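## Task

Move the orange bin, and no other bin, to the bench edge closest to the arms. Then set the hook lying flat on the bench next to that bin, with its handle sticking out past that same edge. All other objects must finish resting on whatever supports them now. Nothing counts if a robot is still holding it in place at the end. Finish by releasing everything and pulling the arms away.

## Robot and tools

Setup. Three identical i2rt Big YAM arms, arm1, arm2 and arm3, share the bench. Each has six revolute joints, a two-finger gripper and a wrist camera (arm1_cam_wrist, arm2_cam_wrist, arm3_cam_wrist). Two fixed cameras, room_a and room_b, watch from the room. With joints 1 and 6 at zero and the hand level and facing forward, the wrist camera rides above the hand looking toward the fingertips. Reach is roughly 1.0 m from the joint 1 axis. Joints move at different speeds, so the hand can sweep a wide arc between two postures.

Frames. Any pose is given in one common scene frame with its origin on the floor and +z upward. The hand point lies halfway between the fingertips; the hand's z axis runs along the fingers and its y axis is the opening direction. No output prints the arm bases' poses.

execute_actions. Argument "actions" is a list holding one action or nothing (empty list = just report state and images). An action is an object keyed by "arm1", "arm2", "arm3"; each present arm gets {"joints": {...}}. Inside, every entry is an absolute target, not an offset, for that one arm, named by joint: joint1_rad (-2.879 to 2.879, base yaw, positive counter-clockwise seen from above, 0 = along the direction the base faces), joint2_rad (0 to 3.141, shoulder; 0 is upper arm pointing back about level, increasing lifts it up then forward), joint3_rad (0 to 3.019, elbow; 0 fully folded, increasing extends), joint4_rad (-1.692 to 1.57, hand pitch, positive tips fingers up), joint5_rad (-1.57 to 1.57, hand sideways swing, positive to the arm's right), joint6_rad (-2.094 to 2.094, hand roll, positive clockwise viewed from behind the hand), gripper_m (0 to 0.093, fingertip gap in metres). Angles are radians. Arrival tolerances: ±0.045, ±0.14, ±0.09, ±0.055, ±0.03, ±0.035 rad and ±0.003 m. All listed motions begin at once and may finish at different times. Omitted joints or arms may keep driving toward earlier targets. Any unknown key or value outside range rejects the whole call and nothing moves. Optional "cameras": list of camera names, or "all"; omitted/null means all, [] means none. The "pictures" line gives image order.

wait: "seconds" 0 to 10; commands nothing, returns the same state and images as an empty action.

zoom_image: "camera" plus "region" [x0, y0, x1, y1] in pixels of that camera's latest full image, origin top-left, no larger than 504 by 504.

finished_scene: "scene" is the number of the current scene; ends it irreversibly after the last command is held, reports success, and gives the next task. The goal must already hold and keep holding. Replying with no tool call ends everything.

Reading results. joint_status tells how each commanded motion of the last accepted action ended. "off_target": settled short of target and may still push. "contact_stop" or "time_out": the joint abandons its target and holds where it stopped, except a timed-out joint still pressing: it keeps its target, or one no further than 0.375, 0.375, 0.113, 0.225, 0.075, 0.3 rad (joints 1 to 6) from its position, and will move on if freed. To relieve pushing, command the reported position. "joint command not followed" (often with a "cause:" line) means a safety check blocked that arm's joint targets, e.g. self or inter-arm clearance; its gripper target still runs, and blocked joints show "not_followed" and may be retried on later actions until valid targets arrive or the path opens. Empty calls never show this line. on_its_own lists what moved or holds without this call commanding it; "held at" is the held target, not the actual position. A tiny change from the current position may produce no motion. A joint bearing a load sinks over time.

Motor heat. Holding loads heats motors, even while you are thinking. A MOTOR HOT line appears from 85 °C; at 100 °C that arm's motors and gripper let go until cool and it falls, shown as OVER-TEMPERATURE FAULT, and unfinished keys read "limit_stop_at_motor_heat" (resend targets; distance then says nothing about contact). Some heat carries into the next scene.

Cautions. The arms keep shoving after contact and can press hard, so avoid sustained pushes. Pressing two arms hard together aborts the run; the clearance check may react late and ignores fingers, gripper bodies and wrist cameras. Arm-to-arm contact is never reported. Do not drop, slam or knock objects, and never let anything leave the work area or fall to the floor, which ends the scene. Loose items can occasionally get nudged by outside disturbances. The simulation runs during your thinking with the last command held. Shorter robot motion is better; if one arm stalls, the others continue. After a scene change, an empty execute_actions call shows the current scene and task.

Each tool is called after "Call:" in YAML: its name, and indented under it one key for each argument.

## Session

Call:
execute_actions:
  actions: []

Scene clock: 0.00 s.
arm1.joint_positions: joint1_rad=-0.245 joint2_rad=+0.297 joint3_rad=+1.641 joint4_rad=-1.527 joint5_rad=+0.157 joint6_rad=+0.290 gripper_m=+0.095
arm1.joint_status: not commanded
arm1.hand: x=-0.9065 y=-0.0154 z=+1.4407 quat_wxyz=(-0.477, +0.351, -0.677, -0.436) (m; scene frame)
arm2.joint_positions: joint1_rad=-0.153 joint2_rad=+0.575 joint3_rad=+1.529 joint4_rad=-1.175 joint5_rad=-0.086 joint6_rad=-0.747 gripper_m=+0.095
arm2.joint_status: not commanded
arm2.hand: x=+0.0323 y=+0.2011 z=+1.3800 quat_wxyz=(-0.582, +0.695, -0.362, -0.217) (m; scene frame)
arm3.joint_positions: joint1_rad=+0.889 joint2_rad=+0.523 joint3_rad=+1.532 joint4_rad=-1.284 joint5_rad=-0.236 joint6_rad=-0.582 gripper_m=+0.095
arm3.joint_status: not commanded
arm3.hand: x=+0.7782 y=+0.1003 z=+1.4227 quat_wxyz=(-0.307, +0.796, -0.012, -0.521) (m; scene frame)
pictures: arm1_cam_wrist, arm2_cam_wrist, arm3_cam_wrist, room_a, room_b
Images, in order (width x height): arm1_cam_wrist 616x616, arm2_cam_wrist 616x616, arm3_cam_wrist 616x616, room_a 896x504, room_b 896x504.

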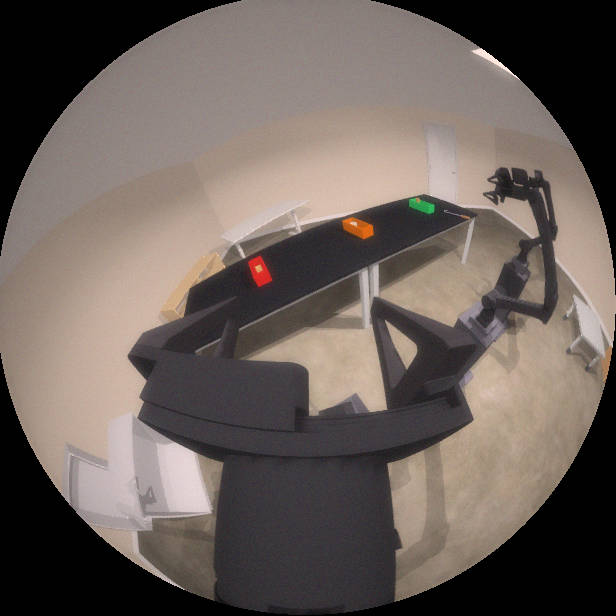

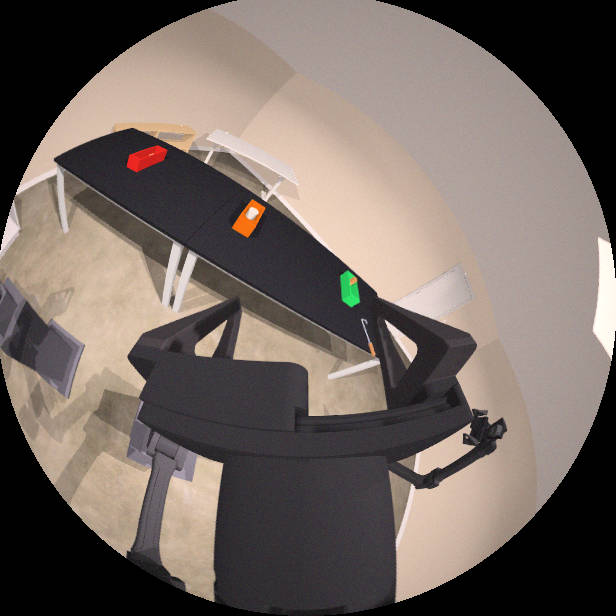

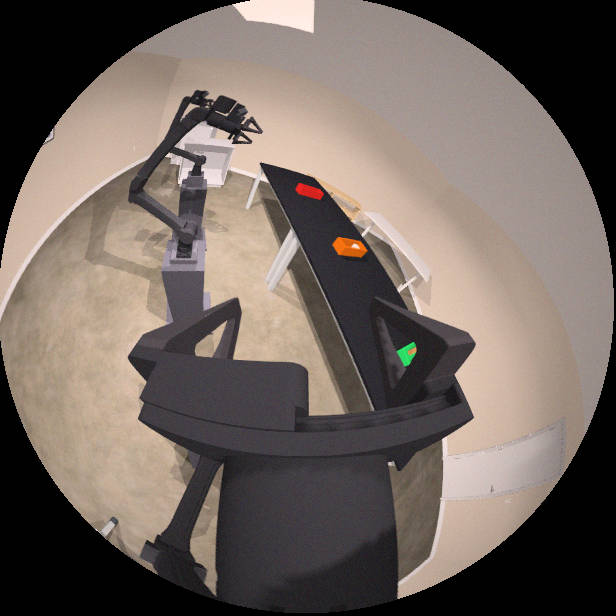

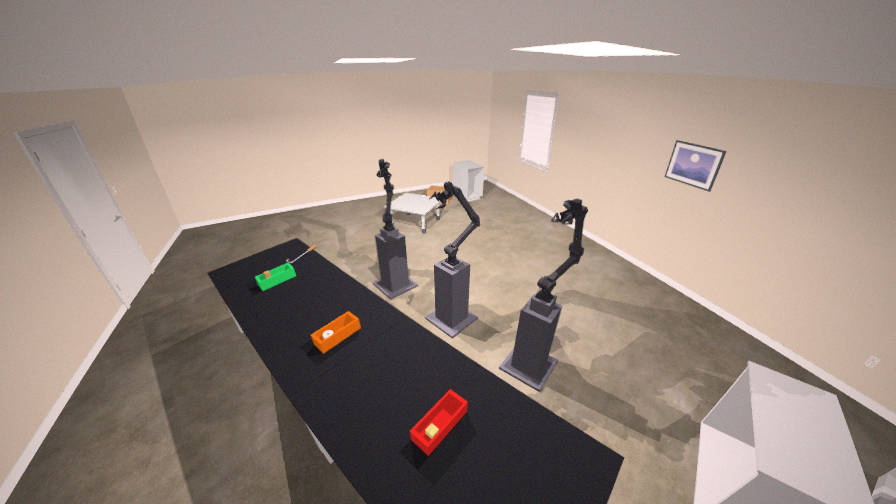

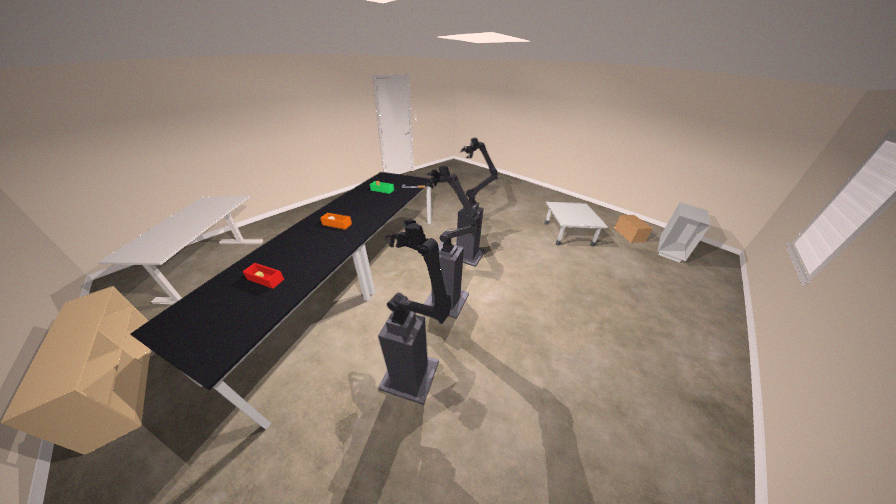

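Call:
execute_actions:
  actions:
    - {"arm3":{"joints":{"joint1_rad":-0.56,"joint2_rad":2.29,"joint3_rad":1.1,"joint4_rad":1.22,"joint5_rad":-0.7,"joint6_rad":0}},"arm2":{"joints":{"joint1_rad":0.07,"joint2_rad":1.2,"joint3_rad":1.0,"joint4_rad":0,"joint5_rad":0,"joint6_rad":0}}}
  cameras: ["arm3_cam_wrist","arm2_cam_wrist"]

Scene clock: 6.87 s.
arm1.joint_positions: joint1_rad=-0.245 joint2_rad=+0.297 joint3_rad=+1.641 joint4_rad=-1.527 joint5_rad=+0.157 joint6_rad=+0.290 gripper_m=+0.095
arm1.joint_status: not commanded
arm1.hand: x=-0.9065 y=-0.0154 z=+1.4407 quat_wxyz=(-0.477, +0.351, -0.677, -0.436) (m; scene frame)
arm2.joint_positions: joint1_rad=+0.062 joint2_rad=+1.207 joint3_rad=+0.973 joint4_rad=-0.028 joint5_rad=-0.002 joint6_rad=-0.013 gripper_m=+0.095
arm2.joint_status: all done
arm2.hand: x=+0.0037 y=+0.5581 z=+1.0818 quat_wxyz=(-0.431, +0.569, -0.556, -0.425) (m; scene frame)
arm3.joint_positions: joint1_rad=-0.569 joint2_rad=+2.288 joint3_rad=+1.100 joint4_rad=+1.204 joint5_rad=-0.696 joint6_rad=-0.013 gripper_m=+0.095
arm3.joint_status: all done
arm3.hand: x=+1.2601 y=+0.6018 z=+0.8081 quat_wxyz=(-0.506, +0.508, -0.486, -0.500) (m; scene frame)
pictures: arm2_cam_wrist, arm3_cam_wrist
Images, in order (width x height): arm2_cam_wrist 616x616, arm3_cam_wrist 616x616.

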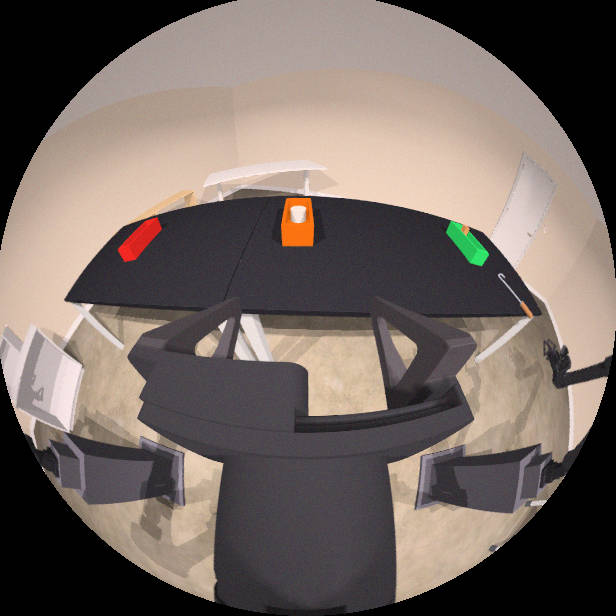

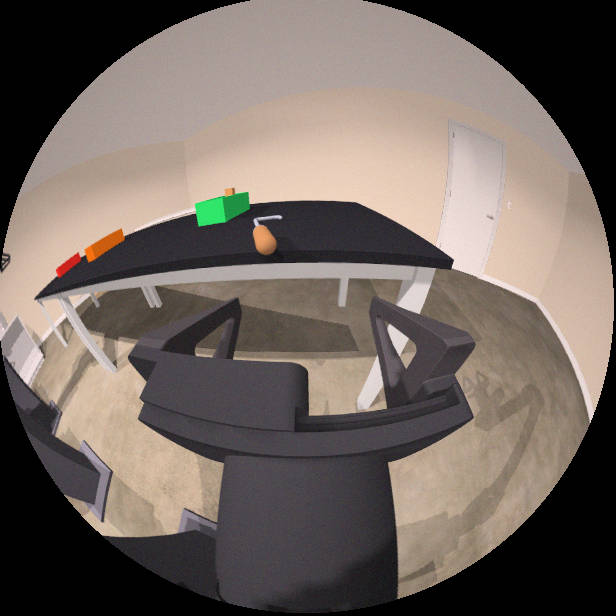

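Call:
execute_actions:
  actions:
    - {"arm3":{"joints":{"joint1_rad":-0.44,"joint2_rad":2.43,"joint3_rad":1.49,"joint4_rad":0.97,"joint5_rad":-0.846}}}
  cameras: ["arm3_cam_wrist"]

Scene clock: 11.43 s.
arm1.joint_positions: joint1_rad=-0.245 joint2_rad=+0.297 joint3_rad=+1.641 joint4_rad=-1.527 joint5_rad=+0.157 joint6_rad=+0.290 gripper_m=+0.095
arm1.joint_status: not commanded
arm1.hand: x=-0.9065 y=-0.0154 z=+1.4407 quat_wxyz=(-0.477, +0.351, -0.677, -0.436) (m; scene frame)
arm2.joint_positions: joint1_rad=+0.062 joint2_rad=+1.207 joint3_rad=+0.973 joint4_rad=-0.028 joint5_rad=-0.002 joint6_rad=-0.013 gripper_m=+0.095
arm2.joint_status: not commanded
arm2.hand: x=+0.0037 y=+0.5581 z=+1.0818 quat_wxyz=(-0.431, +0.569, -0.556, -0.425) (m; scene frame)
arm3.joint_positions: joint1_rad=-0.433 joint2_rad=+2.437 joint3_rad=+1.464 joint4_rad=+0.974 joint5_rad=-0.844 joint6_rad=-0.012 gripper_m=+0.095
arm3.joint_status: all done
arm3.hand: x=+1.2068 y=+0.7254 z=+0.7954 quat_wxyz=(-0.424, +0.573, -0.415, -0.565) (m; scene frame)
pictures: arm3_cam_wrist
Images, in order (width x height): arm3_cam_wrist 616x616.

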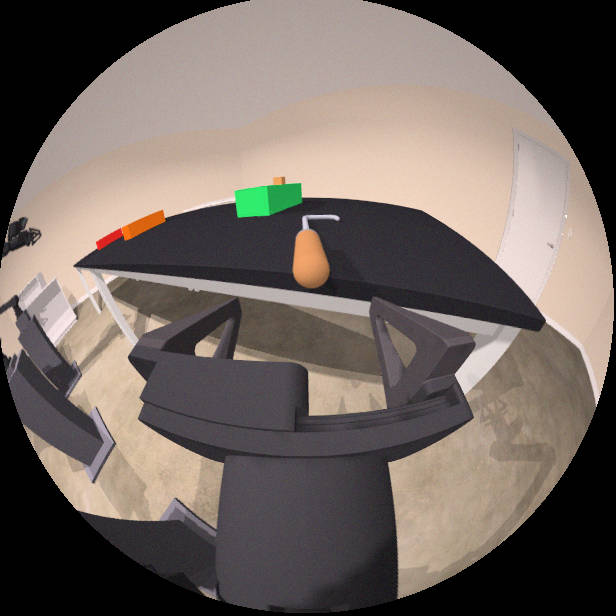

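Call:
execute_actions:
  actions:
    - {"arm3":{"joints":{"joint1_rad":-0.33,"joint3_rad":1.795,"joint4_rad":0.70,"joint5_rad":-0.73}}}
  cameras: []

Call:
execute_actions:
  actions:
    - {"arm3":{"joints":{"joint2_rad":2.51}}}
  cameras: ["arm3_cam_wrist"]

Scene clock: 16.27 s.
arm1.joint_positions: joint1_rad=-0.245 joint2_rad=+0.297 joint3_rad=+1.641 joint4_rad=-1.527 joint5_rad=+0.157 joint6_rad=+0.290 gripper_m=+0.095
arm1.joint_status: not commanded
arm1.hand: x=-0.9065 y=-0.0154 z=+1.4407 quat_wxyz=(-0.477, +0.351, -0.677, -0.436) (m; scene frame)
arm2.joint_positions: joint1_rad=+0.062 joint2_rad=+1.207 joint3_rad=+0.973 joint4_rad=-0.028 joint5_rad=-0.002 joint6_rad=-0.013 gripper_m=+0.095
arm2.joint_status: not commanded
arm2.hand: x=+0.0037 y=+0.5581 z=+1.0818 quat_wxyz=(-0.431, +0.569, -0.556, -0.425) (m; scene frame)
arm3.joint_positions: joint1_rad=-0.323 joint2_rad=+2.437 joint3_rad=+1.758 joint4_rad=+0.705 joint5_rad=-0.734 joint6_rad=-0.012 gripper_m=+0.095
arm3.joint_status: all done
arm3.hand: x=+1.1781 y=+0.8336 z=+0.8759 quat_wxyz=(-0.432, +0.571, -0.407, -0.567) (m; scene frame)
pictures: none
No camera images: the call's "cameras" was empty. Leave "cameras" out to get every camera's image.

Scene clock: 17.13 s.
arm1.joint_positions: joint1_rad=-0.245 joint2_rad=+0.297 joint3_rad=+1.641 joint4_rad=-1.527 joint5_rad=+0.157 joint6_rad=+0.290 gripper_m=+0.095
arm1.joint_status: not commanded
arm1.hand: x=-0.9065 y=-0.0154 z=+1.4407 quat_wxyz=(-0.477, +0.351, -0.677, -0.436) (m; scene frame)
arm2.joint_positions: joint1_rad=+0.062 joint2_rad=+1.207 joint3_rad=+0.973 joint4_rad=-0.028 joint5_rad=-0.002 joint6_rad=-0.013 gripper_m=+0.095
arm2.joint_status: not commanded
arm2.hand: x=+0.0037 y=+0.5581 z=+1.0818 quat_wxyz=(-0.431, +0.569, -0.556, -0.425) (m; scene frame)
arm3.joint_positions: joint1_rad=-0.326 joint2_rad=+2.486 joint3_rad=+1.758 joint4_rad=+0.705 joint5_rad=-0.733 joint6_rad=-0.012 gripper_m=+0.095
arm3.joint_status: all done
arm3.hand: x=+1.1797 y=+0.8300 z=+0.8351 quat_wxyz=(-0.416, +0.574, -0.425, -0.562) (m; scene frame)
pictures: arm3_cam_wrist
Images, in order (width x height): arm3_cam_wrist 616x616.

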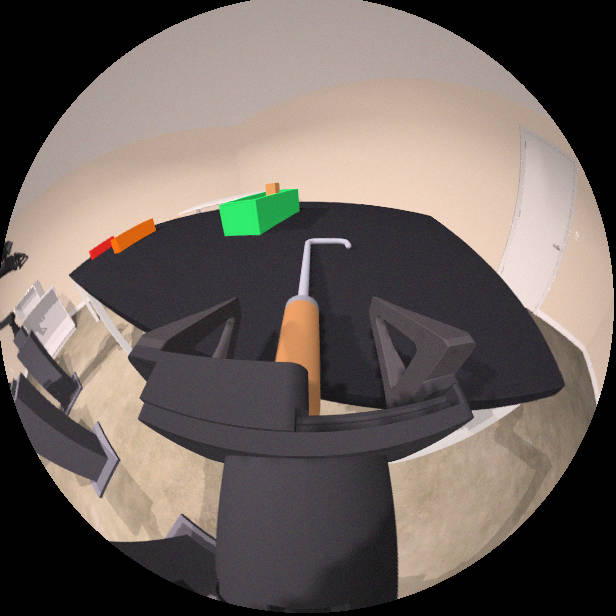

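Call:
execute_actions:
  actions:
    - {"arm3":{"joints":{"joint2_rad":2.555}}}
  cameras: ["arm3_cam_wrist"]

Scene clock: 18.90 s.
arm1.joint_positions: joint1_rad=-0.245 joint2_rad=+0.297 joint3_rad=+1.641 joint4_rad=-1.527 joint5_rad=+0.157 joint6_rad=+0.290 gripper_m=+0.095
arm1.joint_status: not commanded
arm1.hand: x=-0.9065 y=-0.0154 z=+1.4407 quat_wxyz=(-0.477, +0.351, -0.677, -0.436) (m; scene frame)
arm2.joint_positions: joint1_rad=+0.062 joint2_rad=+1.207 joint3_rad=+0.973 joint4_rad=-0.028 joint5_rad=-0.002 joint6_rad=-0.013 gripper_m=+0.095
arm2.joint_status: not commanded
arm2.hand: x=+0.0037 y=+0.5581 z=+1.0818 quat_wxyz=(-0.431, +0.569, -0.556, -0.425) (m; scene frame)
arm3.joint_positions: joint1_rad=-0.326 joint2_rad=+2.521 joint3_rad=+1.758 joint4_rad=+0.711 joint5_rad=-0.733 joint6_rad=-0.020 gripper_m=+0.095
arm3.joint_status: all done
arm3.hand: x=+1.1783 y=+0.8269 z=+0.8074 quat_wxyz=(-0.408, +0.578, -0.432, -0.559) (m; scene frame)
pictures: arm3_cam_wrist
Images, in order (width x height): arm3_cam_wrist 616x616.

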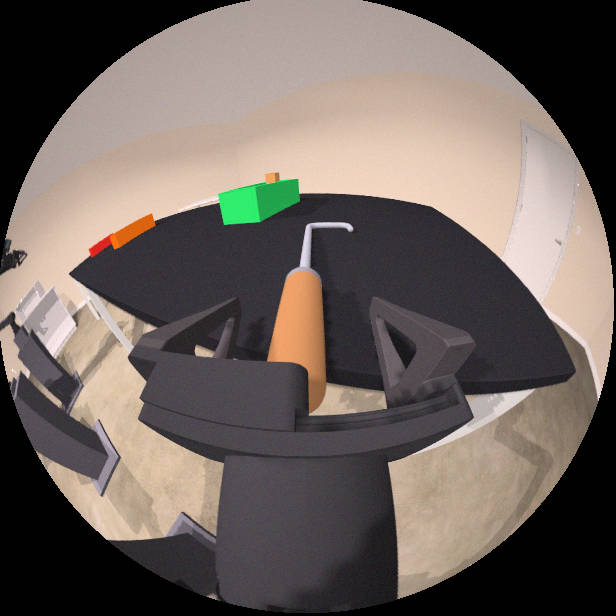

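Touching the table; close and lift.

Call:
execute_actions:
  actions:
    - {"arm3":{"joints":{"gripper_m":0}}}
  cameras: ["arm3_cam_wrist"]

Call:
execute_actions:
  actions:
    - {"arm3":{"joints":{"joint2_rad":2.4}}}
  cameras: ["arm3_cam_wrist"]

Scene clock: 21.07 s.
arm1.joint_positions: joint1_rad=-0.245 joint2_rad=+0.297 joint3_rad=+1.641 joint4_rad=-1.527 joint5_rad=+0.157 joint6_rad=+0.290 gripper_m=+0.095
arm1.joint_status: not commanded
arm1.hand: x=-0.9065 y=-0.0154 z=+1.4407 quat_wxyz=(-0.477, +0.351, -0.677, -0.436) (m; scene frame)
arm2.joint_positions: joint1_rad=+0.062 joint2_rad=+1.207 joint3_rad=+0.973 joint4_rad=-0.028 joint5_rad=-0.002 joint6_rad=-0.013 gripper_m=+0.095
arm2.joint_status: not commanded
arm2.hand: x=+0.0037 y=+0.5581 z=+1.0818 quat_wxyz=(-0.431, +0.569, -0.556, -0.425) (m; scene frame)
arm3.joint_positions: joint1_rad=-0.326 joint2_rad=+2.524 joint3_rad=+1.758 joint4_rad=+0.707 joint5_rad=-0.732 joint6_rad=-0.015 gripper_m=+0.031
arm3.joint_status: gripper_m off_target (ended at +0.031, target +0.000)
arm3.hand: x=+1.1783 y=+0.8267 z=+0.8046 quat_wxyz=(-0.405, +0.577, -0.437, -0.559) (m; scene frame)
pictures: arm3_cam_wrist
Images, in order (width x height): arm3_cam_wrist 616x616.

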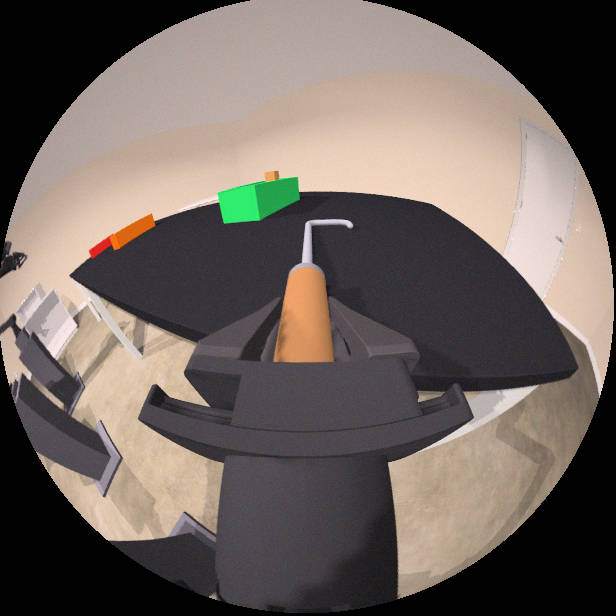

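Scene clock: 22.03 s.
arm1.joint_positions: joint1_rad=-0.245 joint2_rad=+0.297 joint3_rad=+1.641 joint4_rad=-1.527 joint5_rad=+0.157 joint6_rad=+0.290 gripper_m=+0.095
arm1.joint_status: not commanded
arm1.hand: x=-0.9065 y=-0.0154 z=+1.4407 quat_wxyz=(-0.477, +0.351, -0.677, -0.436) (m; scene frame)
arm2.joint_positions: joint1_rad=+0.062 joint2_rad=+1.207 joint3_rad=+0.973 joint4_rad=-0.028 joint5_rad=-0.002 joint6_rad=-0.013 gripper_m=+0.095
arm2.joint_status: not commanded
arm2.hand: x=+0.0037 y=+0.5581 z=+1.0818 quat_wxyz=(-0.431, +0.569, -0.556, -0.425) (m; scene frame)
arm3.joint_positions: joint1_rad=-0.326 joint2_rad=+2.466 joint3_rad=+1.758 joint4_rad=+0.679 joint5_rad=-0.732 joint6_rad=-0.009 gripper_m=+0.031
arm3.joint_status: all done
arm3.hand: x=+1.1803 y=+0.8314 z=+0.8468 quat_wxyz=(-0.414, +0.574, -0.428, -0.562) (m; scene frame)
pictures: arm3_cam_wrist
Images, in order (width x height): arm3_cam_wrist 616x616.

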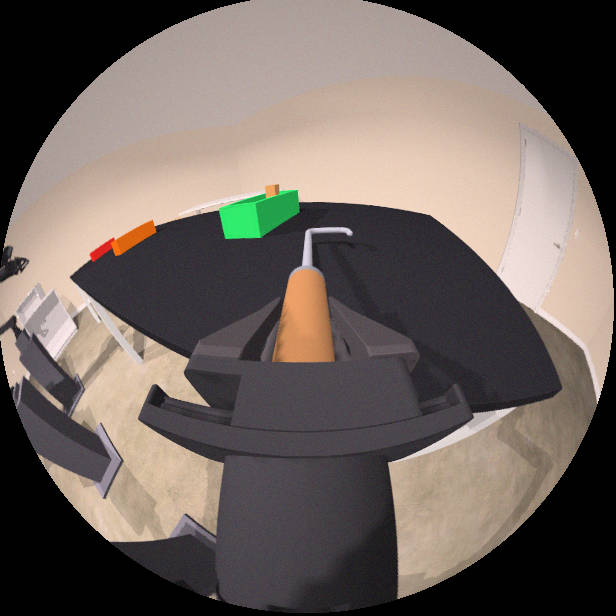

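Call:
execute_actions:
  actions:
    - {"arm3":{"joints":{"joint2_rad":2.22,"joint6_rad":1.5}}}
  cameras: []

Call:
execute_actions:
  actions:
    - {"arm3":{"joints":{"joint1_rad":0.737,"joint5_rad":0.63}}}
  cameras: []

Call:
execute_actions:
  actions:
    - {"arm3":{"joints":{"joint2_rad":2.36,"joint6_rad":0,"joint4_rad":0.75}}}
  cameras: ["arm3_cam_wrist"]

Scene clock: 28.17 s.
arm1.joint_positions: joint1_rad=-0.245 joint2_rad=+0.297 joint3_rad=+1.641 joint4_rad=-1.527 joint5_rad=+0.157 joint6_rad=+0.290 gripper_m=+0.095
arm1.joint_status: not commanded
arm1.hand: x=-0.9065 y=-0.0154 z=+1.4407 quat_wxyz=(-0.477, +0.351, -0.677, -0.436) (m; scene frame)
arm2.joint_positions: joint1_rad=+0.062 joint2_rad=+1.207 joint3_rad=+0.973 joint4_rad=-0.028 joint5_rad=-0.002 joint6_rad=-0.013 gripper_m=+0.095
arm2.joint_status: not commanded
arm2.hand: x=+0.0037 y=+0.5581 z=+1.0818 quat_wxyz=(-0.431, +0.569, -0.556, -0.425) (m; scene frame)
arm3.joint_positions: joint1_rad=-0.327 joint2_rad=+2.239 joint3_rad=+1.758 joint4_rad=+0.673 joint5_rad=-0.733 joint6_rad=+1.485 gripper_m=+0.031
arm3.joint_status: all done
arm3.hand: x=+1.1781 y=+0.8267 z=+1.0337 quat_wxyz=(+0.032, +0.170, -0.634, -0.754) (m; scene frame)
pictures: none
No camera images: the call's "cameras" was empty. Leave "cameras" out to get every camera's image.

Scene clock: 30.53 s.
arm1.joint_positions: joint1_rad=-0.245 joint2_rad=+0.297 joint3_rad=+1.641 joint4_rad=-1.527 joint5_rad=+0.157 joint6_rad=+0.290 gripper_m=+0.095
arm1.joint_status: not commanded
arm1.hand: x=-0.9065 y=-0.0154 z=+1.4407 quat_wxyz=(-0.477, +0.351, -0.677, -0.436) (m; scene frame)
arm2.joint_positions: joint1_rad=+0.062 joint2_rad=+1.207 joint3_rad=+0.973 joint4_rad=-0.028 joint5_rad=-0.002 joint6_rad=-0.013 gripper_m=+0.095
arm2.joint_status: not commanded
arm2.hand: x=+0.0037 y=+0.5581 z=+1.0818 quat_wxyz=(-0.431, +0.569, -0.556, -0.425) (m; scene frame)
arm3.joint_positions: joint1_rad=+0.740 joint2_rad=+2.241 joint3_rad=+1.758 joint4_rad=+0.671 joint5_rad=+0.633 joint6_rad=+1.486 gripper_m=+0.031
arm3.joint_status: all done
arm3.hand: x=+0.5009 y=+0.7649 z=+1.0311 quat_wxyz=(+0.004, -0.011, -0.652, -0.758) (m; scene frame)
pictures: none
No camera images: the call's "cameras" was empty. Leave "cameras" out to get every camera's image.

Scene clock: 32.67 s.
arm1.joint_positions: joint1_rad=-0.245 joint2_rad=+0.297 joint3_rad=+1.641 joint4_rad=-1.527 joint5_rad=+0.157 joint6_rad=+0.290 gripper_m=+0.095
arm1.joint_status: not commanded
arm1.hand: x=-0.9065 y=-0.0154 z=+1.4407 quat_wxyz=(-0.477, +0.351, -0.677, -0.436) (m; scene frame)
arm2.joint_positions: joint1_rad=+0.062 joint2_rad=+1.207 joint3_rad=+0.973 joint4_rad=-0.028 joint5_rad=-0.002 joint6_rad=-0.013 gripper_m=+0.095
arm2.joint_status: not commanded
arm2.hand: x=+0.0037 y=+0.5581 z=+1.0818 quat_wxyz=(-0.431, +0.569, -0.556, -0.425) (m; scene frame)
arm3.joint_positions: joint1_rad=+0.740 joint2_rad=+2.416 joint3_rad=+1.758 joint4_rad=+0.715 joint5_rad=+0.631 joint6_rad=+0.018 gripper_m=+0.031
arm3.joint_status: all done
arm3.hand: x=+0.4973 y=+0.7706 z=+0.8933 quat_wxyz=(-0.500, +0.477, -0.501, -0.522) (m; scene frame)
pictures: arm3_cam_wrist
Images, in order (width x height): arm3_cam_wrist 616x616.

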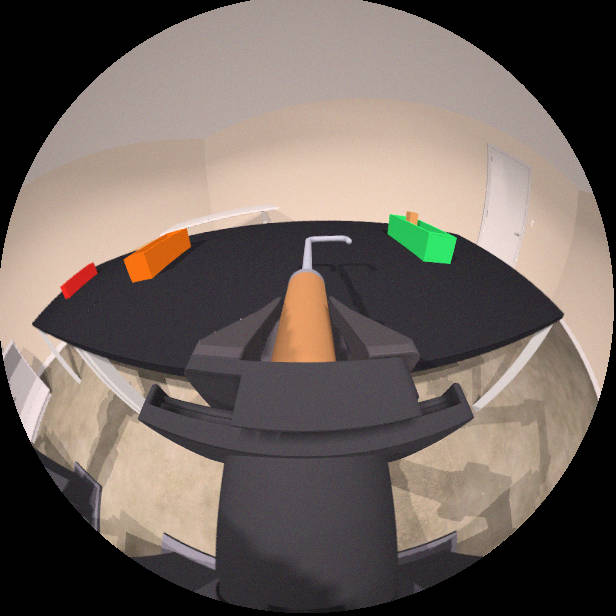

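Call:
execute_actions:
  actions:
    - {"arm3":{"joints":{"joint2_rad":2.49}}}
  cameras: ["arm3_cam_wrist"]

Scene clock: 36.20 s.
arm1.joint_positions: joint1_rad=-0.245 joint2_rad=+0.297 joint3_rad=+1.641 joint4_rad=-1.527 joint5_rad=+0.157 joint6_rad=+0.290 gripper_m=+0.095
arm1.joint_status: not commanded
arm1.hand: x=-0.9065 y=-0.0154 z=+1.4407 quat_wxyz=(-0.477, +0.351, -0.677, -0.436) (m; scene frame)
arm2.joint_positions: joint1_rad=+0.062 joint2_rad=+1.207 joint3_rad=+0.973 joint4_rad=-0.028 joint5_rad=-0.002 joint6_rad=-0.013 gripper_m=+0.095
arm2.joint_status: not commanded
arm2.hand: x=+0.0037 y=+0.5581 z=+1.0818 quat_wxyz=(-0.431, +0.569, -0.556, -0.425) (m; scene frame)
arm3.joint_positions: joint1_rad=+0.740 joint2_rad=+2.515 joint3_rad=+1.758 joint4_rad=+0.731 joint5_rad=+0.631 joint6_rad=+0.015 gripper_m=+0.031
arm3.joint_status: all done
arm3.hand: x=+0.5011 y=+0.7655 z=+0.8132 quat_wxyz=(-0.496, +0.506, -0.505, -0.492) (m; scene frame)
pictures: arm3_cam_wrist
Images, in order (width x height): arm3_cam_wrist 616x616.

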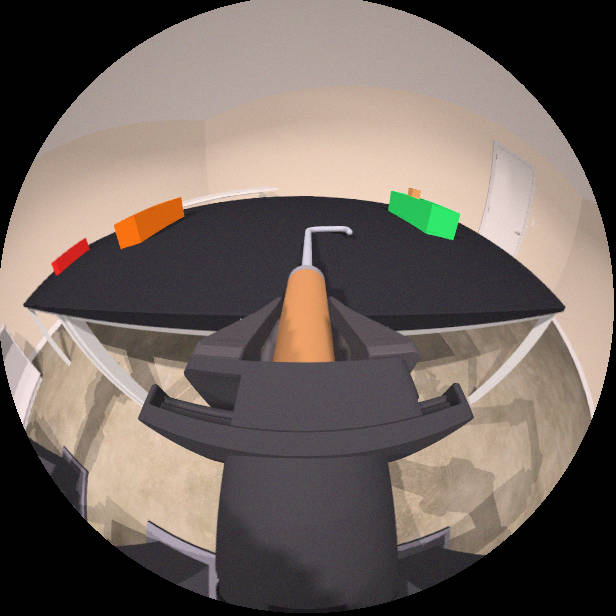

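Call:
execute_actions:
  actions:
    - {"arm3":{"joints":{"gripper_m":0.093}}}
  cameras: []

Call:
execute_actions:
  actions:
    - {"arm3":{"joints":{"joint2_rad":2.2}}}
  cameras: []

Call:
execute_actions:
  actions:
    - {"arm3":{"joints":{"joint1_rad":-0.4,"joint2_rad":1.2,"joint3_rad":1.0}}}
  cameras: []

Call:
execute_actions:
  actions:
    - {"arm2":{"joints":{"joint1_rad":-0.635,"joint2_rad":2.47,"joint3_rad":2.04,"joint4_rad":0.61,"joint5_rad":-0.703}}}
  cameras: ["arm2_cam_wrist"]

Scene clock: 41.07 s.
arm1.joint_positions: joint1_rad=-0.245 joint2_rad=+0.297 joint3_rad=+1.641 joint4_rad=-1.527 joint5_rad=+0.157 joint6_rad=+0.290 gripper_m=+0.095
arm1.joint_status: not commanded
arm1.hand: x=-0.9065 y=-0.0154 z=+1.4407 quat_wxyz=(-0.477, +0.351, -0.677, -0.436) (m; scene frame)
arm2.joint_positions: joint1_rad=+0.062 joint2_rad=+1.207 joint3_rad=+0.973 joint4_rad=-0.028 joint5_rad=-0.002 joint6_rad=-0.013 gripper_m=+0.095
arm2.joint_status: not commanded
arm2.hand: x=+0.0037 y=+0.5581 z=+1.0818 quat_wxyz=(-0.431, +0.569, -0.556, -0.425) (m; scene frame)
arm3.joint_positions: joint1_rad=+0.740 joint2_rad=+2.515 joint3_rad=+1.758 joint4_rad=+0.734 joint5_rad=+0.631 joint6_rad=+0.013 gripper_m=+0.093
arm3.joint_status: all done
arm3.hand: x=+0.5011 y=+0.7655 z=+0.8137 quat_wxyz=(-0.497, +0.506, -0.504, -0.493) (m; scene frame)
pictures: none
No camera images: the call's "cameras" was empty. Leave "cameras" out to get every camera's image.

Scene clock: 42.47 s.
arm1.joint_positions: joint1_rad=-0.245 joint2_rad=+0.297 joint3_rad=+1.641 joint4_rad=-1.527 joint5_rad=+0.157 joint6_rad=+0.290 gripper_m=+0.095
arm1.joint_status: not commanded
arm1.hand: x=-0.9065 y=-0.0154 z=+1.4407 quat_wxyz=(-0.477, +0.351, -0.677, -0.436) (m; scene frame)
arm2.joint_positions: joint1_rad=+0.062 joint2_rad=+1.207 joint3_rad=+0.973 joint4_rad=-0.028 joint5_rad=-0.002 joint6_rad=-0.013 gripper_m=+0.095
arm2.joint_status: not commanded
arm2.hand: x=+0.0037 y=+0.5581 z=+1.0818 quat_wxyz=(-0.431, +0.569, -0.556, -0.425) (m; scene frame)
arm3.joint_positions: joint1_rad=+0.740 joint2_rad=+2.182 joint3_rad=+1.777 joint4_rad=+0.750 joint5_rad=+0.631 joint6_rad=+0.013 gripper_m=+0.093
arm3.joint_status: all done
arm3.hand: x=+0.5071 y=+0.7559 z=+1.1072 quat_wxyz=(-0.509, +0.371, -0.476, -0.614) (m; scene frame)
pictures: none
No camera images: the call's "cameras" was empty. Leave "cameras" out to get every camera's image.

Scene clock: 44.10 s.
arm1.joint_positions: joint1_rad=-0.245 joint2_rad=+0.297 joint3_rad=+1.641 joint4_rad=-1.527 joint5_rad=+0.157 joint6_rad=+0.290 gripper_m=+0.095
arm1.joint_status: not commanded
arm1.hand: x=-0.9065 y=-0.0154 z=+1.4407 quat_wxyz=(-0.477, +0.351, -0.677, -0.436) (m; scene frame)
arm2.joint_positions: joint1_rad=+0.062 joint2_rad=+1.207 joint3_rad=+0.973 joint4_rad=-0.028 joint5_rad=-0.002 joint6_rad=-0.013 gripper_m=+0.095
arm2.joint_status: not commanded
arm2.hand: x=+0.0037 y=+0.5581 z=+1.0818 quat_wxyz=(-0.431, +0.569, -0.556, -0.425) (m; scene frame)
arm3.joint_positions: joint1_rad=-0.398 joint2_rad=+1.191 joint3_rad=+1.008 joint4_rad=+0.747 joint5_rad=+0.634 joint6_rad=+0.011 gripper_m=+0.093
arm3.joint_status: all done
arm3.hand: x=+1.2545 y=+0.3986 z=+1.3393 quat_wxyz=(-0.794, -0.005, -0.532, -0.295) (m; scene frame)
pictures: none
No camera images: the call's "cameras" was empty. Leave "cameras" out to get every camera's image.

Scene clock: 46.10 s.
arm1.joint_positions: joint1_rad=-0.245 joint2_rad=+0.297 joint3_rad=+1.641 joint4_rad=-1.527 joint5_rad=+0.157 joint6_rad=+0.290 gripper_m=+0.095
arm1.joint_status: not commanded
arm1.hand: x=-0.9065 y=-0.0154 z=+1.4407 quat_wxyz=(-0.477, +0.351, -0.677, -0.436) (m; scene frame)
arm2.joint_positions: joint1_rad=-0.636 joint2_rad=+2.497 joint3_rad=+1.978 joint4_rad=+0.584 joint5_rad=-0.702 joint6_rad=-0.011 gripper_m=+0.095
arm2.joint_status: all done
arm2.hand: x=+0.4991 y=+0.7603 z=+0.8530 quat_wxyz=(-0.522, +0.506, -0.473, -0.497) (m; scene frame)
arm3.joint_positions: joint1_rad=-0.398 joint2_rad=+1.191 joint3_rad=+1.008 joint4_rad=+0.747 joint5_rad=+0.634 joint6_rad=+0.011 gripper_m=+0.093
arm3.joint_status: not commanded
arm3.hand: x=+1.2545 y=+0.3986 z=+1.3393 quat_wxyz=(-0.794, -0.005, -0.532, -0.295) (m; scene frame)
pictures: arm2_cam_wrist
Images, in order (width x height): arm2_cam_wrist 616x616.

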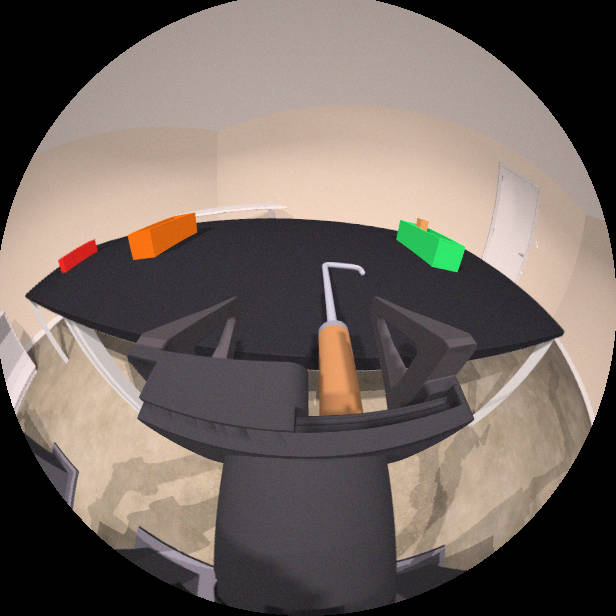

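Call:
execute_actions:
  actions:
    - {"arm2":{"joints":{"joint1_rad":-0.668,"joint2_rad":2.54,"joint3_rad":2.16,"joint4_rad":0.51,"joint5_rad":-0.725}}}
  cameras: []

Call:
execute_actions:
  actions:
    - {"arm2":{"joints":{"joint2_rad":2.62}}}
  cameras: ["arm2_cam_wrist"]

Scene clock: 49.37 s.
arm1.joint_positions: joint1_rad=-0.245 joint2_rad=+0.297 joint3_rad=+1.641 joint4_rad=-1.527 joint5_rad=+0.157 joint6_rad=+0.290 gripper_m=+0.095
arm1.joint_status: not commanded
arm1.hand: x=-0.9065 y=-0.0154 z=+1.4407 quat_wxyz=(-0.477, +0.351, -0.677, -0.436) (m; scene frame)
arm2.joint_positions: joint1_rad=-0.663 joint2_rad=+2.518 joint3_rad=+2.100 joint4_rad=+0.526 joint5_rad=-0.724 joint6_rad=-0.011 gripper_m=+0.095
arm2.joint_status: all done
arm2.hand: x=+0.5290 y=+0.7623 z=+0.8895 quat_wxyz=(-0.538, +0.504, -0.459, -0.496) (m; scene frame)
arm3.joint_positions: joint1_rad=-0.398 joint2_rad=+1.191 joint3_rad=+1.008 joint4_rad=+0.747 joint5_rad=+0.634 joint6_rad=+0.011 gripper_m=+0.093
arm3.joint_status: not commanded
arm3.hand: x=+1.2545 y=+0.3986 z=+1.3393 quat_wxyz=(-0.794, -0.005, -0.532, -0.295) (m; scene frame)
pictures: none
No camera images: the call's "cameras" was empty. Leave "cameras" out to get every camera's image.

Scene clock: 50.73 s.
arm1.joint_positions: joint1_rad=-0.245 joint2_rad=+0.297 joint3_rad=+1.641 joint4_rad=-1.527 joint5_rad=+0.157 joint6_rad=+0.290 gripper_m=+0.095
arm1.joint_status: not commanded
arm1.hand: x=-0.9065 y=-0.0154 z=+1.4407 quat_wxyz=(-0.477, +0.351, -0.677, -0.436) (m; scene frame)
arm2.joint_positions: joint1_rad=-0.664 joint2_rad=+2.623 joint3_rad=+2.109 joint4_rad=+0.523 joint5_rad=-0.724 joint6_rad=-0.011 gripper_m=+0.095
arm2.joint_status: all done
arm2.hand: x=+0.5300 y=+0.7614 z=+0.7995 quat_wxyz=(-0.504, +0.507, -0.495, -0.494) (m; scene frame)
arm3.joint_positions: joint1_rad=-0.398 joint2_rad=+1.191 joint3_rad=+1.008 joint4_rad=+0.747 joint5_rad=+0.634 joint6_rad=+0.011 gripper_m=+0.093
arm3.joint_status: not commanded
arm3.hand: x=+1.2545 y=+0.3986 z=+1.3393 quat_wxyz=(-0.794, -0.005, -0.532, -0.295) (m; scene frame)
pictures: arm2_cam_wrist
Images, in order (width x height): arm2_cam_wrist 616x616.

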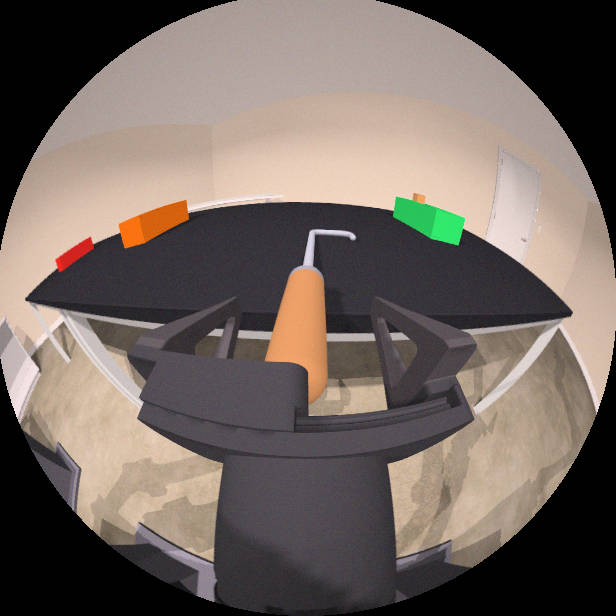

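Call:
execute_actions:
  actions:
    - {"arm2":{"joints":{"gripper_m":0,"joint4_rad":0.48}}}
  cameras: []

Call:
execute_actions:
  actions:
    - {"arm2":{"joints":{"joint2_rad":2.19,"joint6_rad":1.57,"joint4_rad":0.6}}}
  cameras: ["arm2_cam_wrist"]

Call:
execute_actions:
  actions:
    - {"arm2":{"joints":{"joint1_rad":0.092,"joint5_rad":0,"joint3_rad":1.81}}}
  cameras: ["arm2_cam_wrist","room_a","room_b"]

Call:
zoom_image:
  camera: "room_a"
  region: [290,250,450,370]

Call:
zoom_image:
  camera: "room_b"
  region: [290,180,410,260]

Scene clock: 57.00 s.
arm1.joint_positions: joint1_rad=-0.245 joint2_rad=+0.297 joint3_rad=+1.641 joint4_rad=-1.527 joint5_rad=+0.157 joint6_rad=+0.290 gripper_m=+0.095
arm1.joint_status: not commanded
arm1.hand: x=-0.9065 y=-0.0154 z=+1.4407 quat_wxyz=(-0.477, +0.351, -0.677, -0.436) (m; scene frame)
arm2.joint_positions: joint1_rad=-0.664 joint2_rad=+2.623 joint3_rad=+2.109 joint4_rad=+0.496 joint5_rad=-0.724 joint6_rad=-0.011 gripper_m=+0.031
arm2.joint_status: gripper_m off_target (ended at +0.031, target +0.000); the others done
arm2.hand: x=+0.5300 y=+0.7613 z=+0.7941 quat_wxyz=(-0.495, +0.507, -0.504, -0.494) (m; scene frame)
arm3.joint_positions: joint1_rad=-0.399 joint2_rad=+1.191 joint3_rad=+1.008 joint4_rad=+0.747 joint5_rad=+0.634 joint6_rad=+0.011 gripper_m=+0.093
arm3.joint_status: not commanded
arm3.hand: x=+1.2546 y=+0.3984 z=+1.3393 quat_wxyz=(-0.794, -0.005, -0.532, -0.295) (m; scene frame)
pictures: none
No camera images: the call's "cameras" was empty. Leave "cameras" out to get every camera's image.

Scene clock: 59.37 s.
arm1.joint_positions: joint1_rad=-0.245 joint2_rad=+0.297 joint3_rad=+1.641 joint4_rad=-1.527 joint5_rad=+0.157 joint6_rad=+0.290 gripper_m=+0.095
arm1.joint_status: not commanded
arm1.hand: x=-0.9065 y=-0.0154 z=+1.4407 quat_wxyz=(-0.477, +0.351, -0.677, -0.436) (m; scene frame)
arm2.joint_positions: joint1_rad=-0.664 joint2_rad=+2.233 joint3_rad=+2.123 joint4_rad=+0.581 joint5_rad=-0.735 joint6_rad=+1.538 gripper_m=+0.031
arm2.joint_status: all done
arm2.hand: x=+0.4924 y=+0.7267 z=+1.1629 quat_wxyz=(-0.119, +0.127, -0.566, -0.806) (m; scene frame)
arm3.joint_positions: joint1_rad=-0.398 joint2_rad=+1.191 joint3_rad=+1.008 joint4_rad=+0.747 joint5_rad=+0.634 joint6_rad=+0.011 gripper_m=+0.093
arm3.joint_status: not commanded
arm3.hand: x=+1.2545 y=+0.3986 z=+1.3393 quat_wxyz=(-0.794, -0.005, -0.532, -0.295) (m; scene frame)
pictures: arm2_cam_wrist
Images, in order (width x height): arm2_cam_wrist 616x616.

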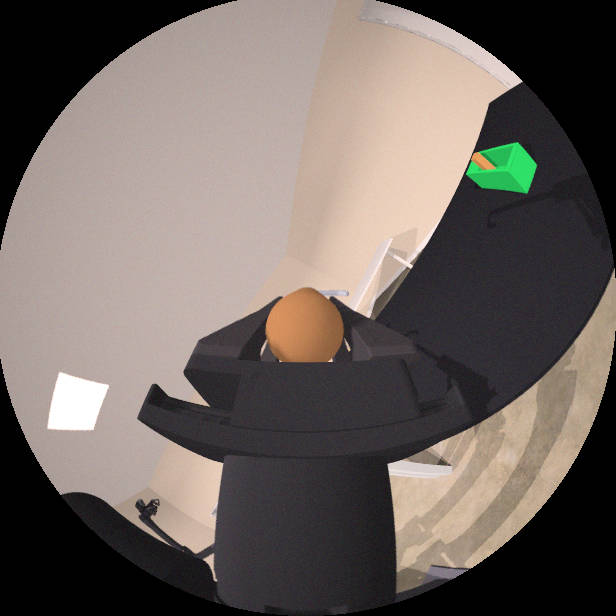

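Scene clock: 61.60 s.
arm1.joint_positions: joint1_rad=-0.245 joint2_rad=+0.297 joint3_rad=+1.641 joint4_rad=-1.527 joint5_rad=+0.157 joint6_rad=+0.290 gripper_m=+0.095
arm1.joint_status: not commanded
arm1.hand: x=-0.9065 y=-0.0154 z=+1.4407 quat_wxyz=(-0.477, +0.351, -0.677, -0.436) (m; scene frame)
arm2.joint_positions: joint1_rad=+0.093 joint2_rad=+2.257 joint3_rad=+1.784 joint4_rad=+0.579 joint5_rad=-0.001 joint6_rad=+1.541 gripper_m=+0.031
arm2.joint_status: all done
arm2.hand: x=-0.0246 y=+0.8957 z=+0.9543 quat_wxyz=(+0.001, +0.024, -0.672, -0.740) (m; scene frame)
arm3.joint_positions: joint1_rad=-0.398 joint2_rad=+1.191 joint3_rad=+1.008 joint4_rad=+0.747 joint5_rad=+0.634 joint6_rad=+0.011 gripper_m=+0.093
arm3.joint_status: not commanded
arm3.hand: x=+1.2545 y=+0.3986 z=+1.3393 quat_wxyz=(-0.794, -0.005, -0.532, -0.295) (m; scene frame)
pictures: arm2_cam_wrist, room_a, room_b
Images, in order (width x height): arm2_cam_wrist 616x616, room_a 896x504, room_b 896x504.

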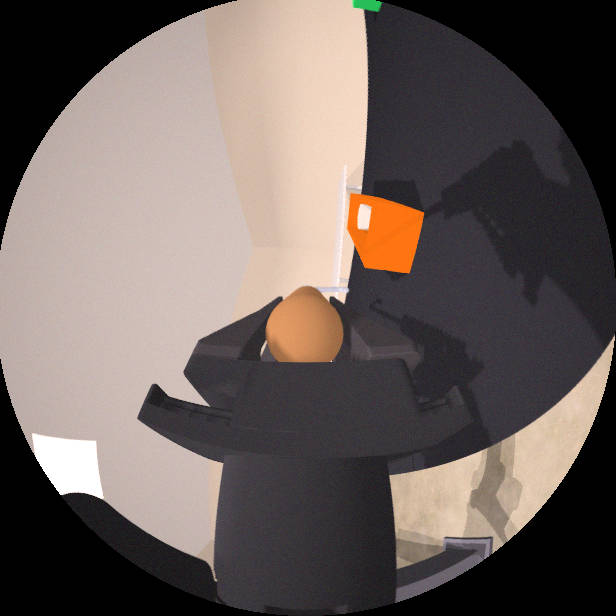

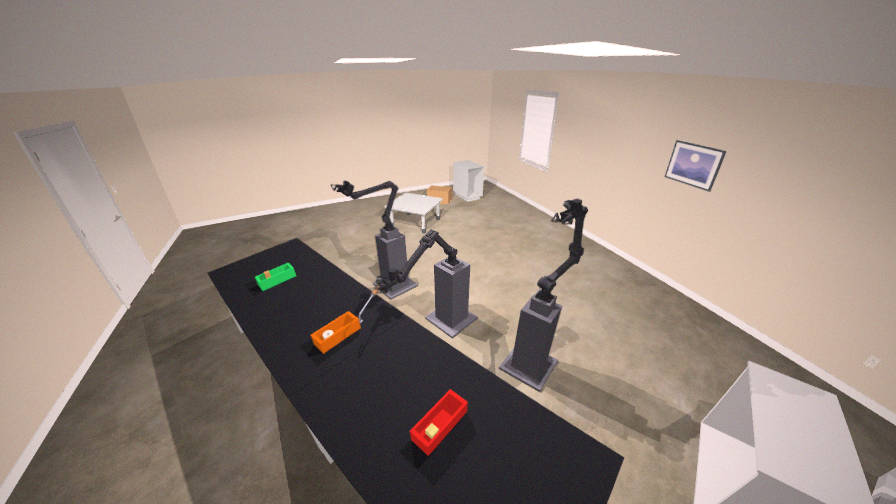

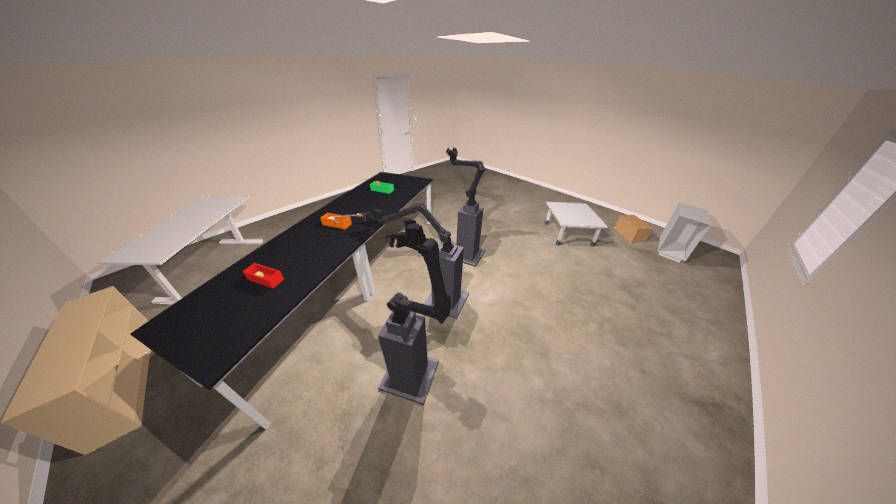

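Region (290, 250, 450, 370) of room_a's 896x504 image, scaled by 3.150, with more detail than that image has; it fills the top 378 rows of this view, and the rest is white.

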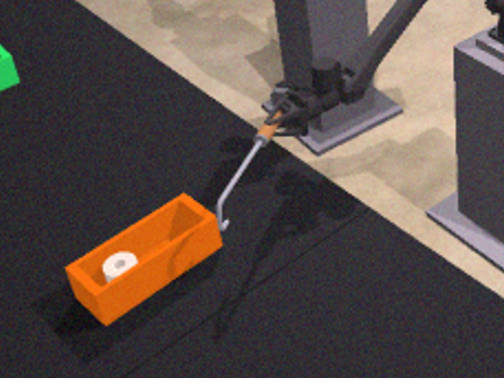

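Region (290, 180, 410, 260) of room_b's 896x504 image, scaled by 4.200, with more detail than that image has.

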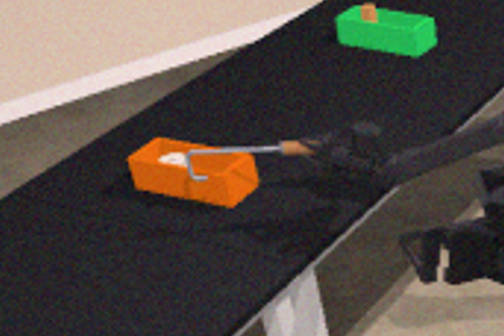

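Call:
execute_actions:
  actions:
    - {"arm2":{"joints":{"joint5_rad":0.36}}}
  cameras: []

Call:
execute_actions:
  actions:
    - {"arm2":{"joints":{"joint4_rad":0.51}}}
  cameras: ["arm2_cam_wrist","room_a","room_b"]

Call:
zoom_image:
  camera: "room_a"
  region: [290,250,450,370]

Call:
zoom_image:
  camera: "room_b"
  region: [290,180,410,260]

Scene clock: 65.97 s.
arm1.joint_positions: joint1_rad=-0.245 joint2_rad=+0.297 joint3_rad=+1.641 joint4_rad=-1.527 joint5_rad=+0.157 joint6_rad=+0.290 gripper_m=+0.095
arm1.joint_status: not commanded
arm1.hand: x=-0.9065 y=-0.0154 z=+1.4407 quat_wxyz=(-0.477, +0.351, -0.677, -0.436) (m; scene frame)
arm2.joint_positions: joint1_rad=+0.093 joint2_rad=+2.257 joint3_rad=+1.784 joint4_rad=+0.579 joint5_rad=+0.360 joint6_rad=+1.541 gripper_m=+0.031
arm2.joint_status: all done
arm2.hand: x=+0.0365 y=+0.8869 z=+0.9535 quat_wxyz=(-0.120, -0.109, -0.665, -0.729) (m; scene frame)
arm3.joint_positions: joint1_rad=-0.399 joint2_rad=+1.191 joint3_rad=+1.008 joint4_rad=+0.747 joint5_rad=+0.634 joint6_rad=+0.011 gripper_m=+0.093
arm3.joint_status: not commanded
arm3.hand: x=+1.2546 y=+0.3984 z=+1.3393 quat_wxyz=(-0.794, -0.005, -0.532, -0.295) (m; scene frame)
pictures: none
No camera images: the call's "cameras" was empty. Leave "cameras" out to get every camera's image.

Scene clock: 66.70 s.
arm1.joint_positions: joint1_rad=-0.245 joint2_rad=+0.297 joint3_rad=+1.641 joint4_rad=-1.527 joint5_rad=+0.157 joint6_rad=+0.290 gripper_m=+0.095
arm1.joint_status: not commanded
arm1.hand: x=-0.9065 y=-0.0154 z=+1.4407 quat_wxyz=(-0.477, +0.351, -0.677, -0.436) (m; scene frame)
arm2.joint_positions: joint1_rad=+0.093 joint2_rad=+2.252 joint3_rad=+1.784 joint4_rad=+0.514 joint5_rad=+0.360 joint6_rad=+1.551 gripper_m=+0.031
arm2.joint_status: all done
arm2.hand: x=+0.0365 y=+0.8875 z=+0.9426 quat_wxyz=(-0.121, -0.108, -0.686, -0.710) (m; scene frame)
arm3.joint_positions: joint1_rad=-0.398 joint2_rad=+1.191 joint3_rad=+1.008 joint4_rad=+0.747 joint5_rad=+0.634 joint6_rad=+0.011 gripper_m=+0.093
arm3.joint_status: not commanded
arm3.hand: x=+1.2545 y=+0.3986 z=+1.3393 quat_wxyz=(-0.794, -0.005, -0.532, -0.295) (m; scene frame)
pictures: arm2_cam_wrist, room_a, room_b
Images, in order (width x height): arm2_cam_wrist 616x616, room_a 896x504, room_b 896x504.

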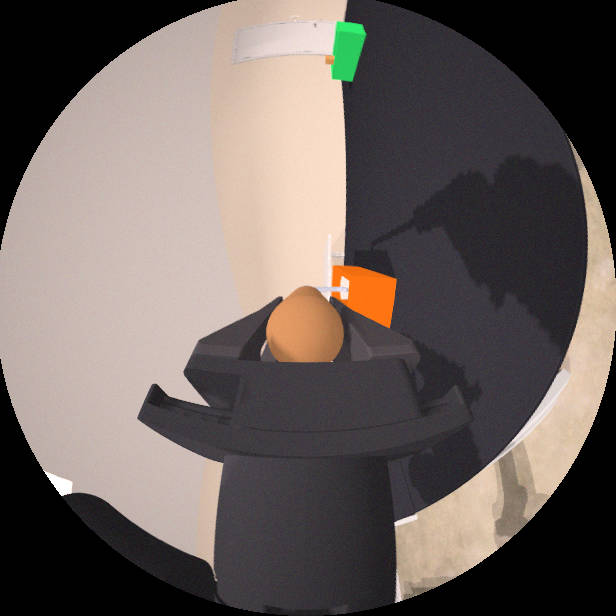

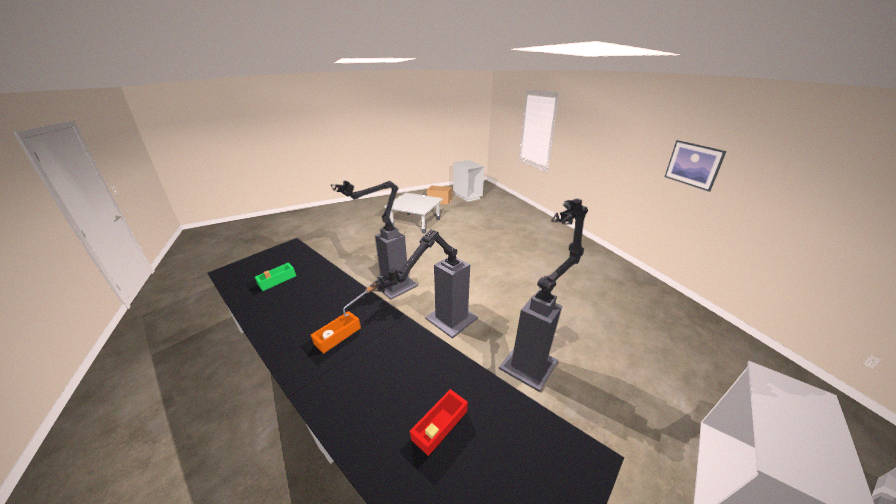

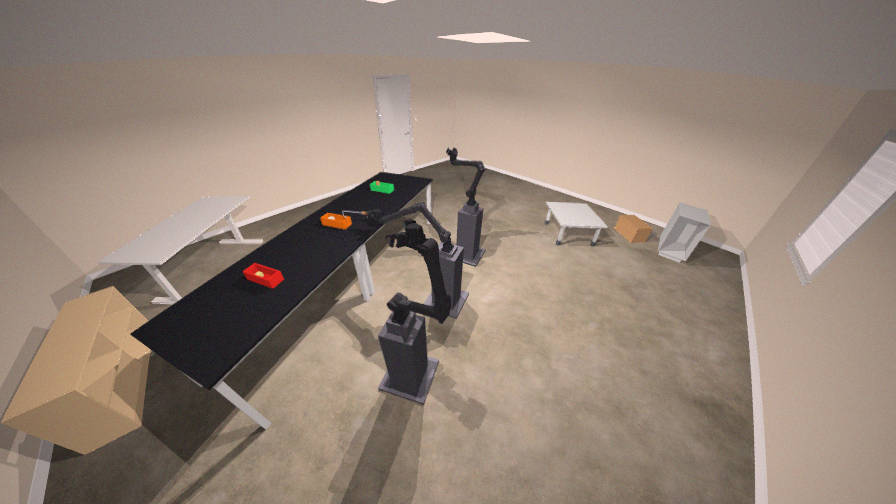

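Region (290, 250, 450, 370) of room_a's 896x504 image, scaled by 3.150, with more detail than that image has; it fills the top 378 rows of this view, and the rest is white.

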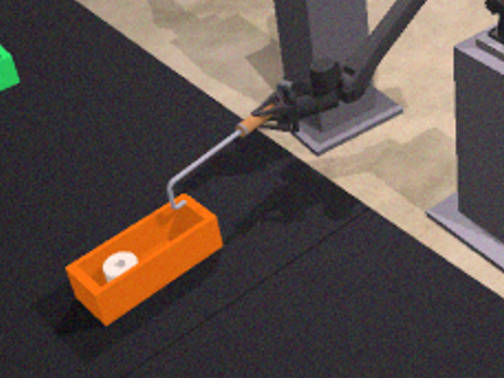

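Region (290, 180, 410, 260) of room_b's 896x504 image, scaled by 4.200, with more detail than that image has.

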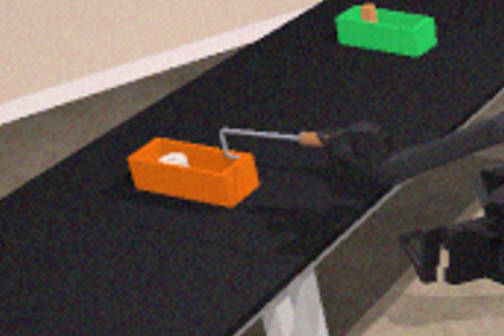

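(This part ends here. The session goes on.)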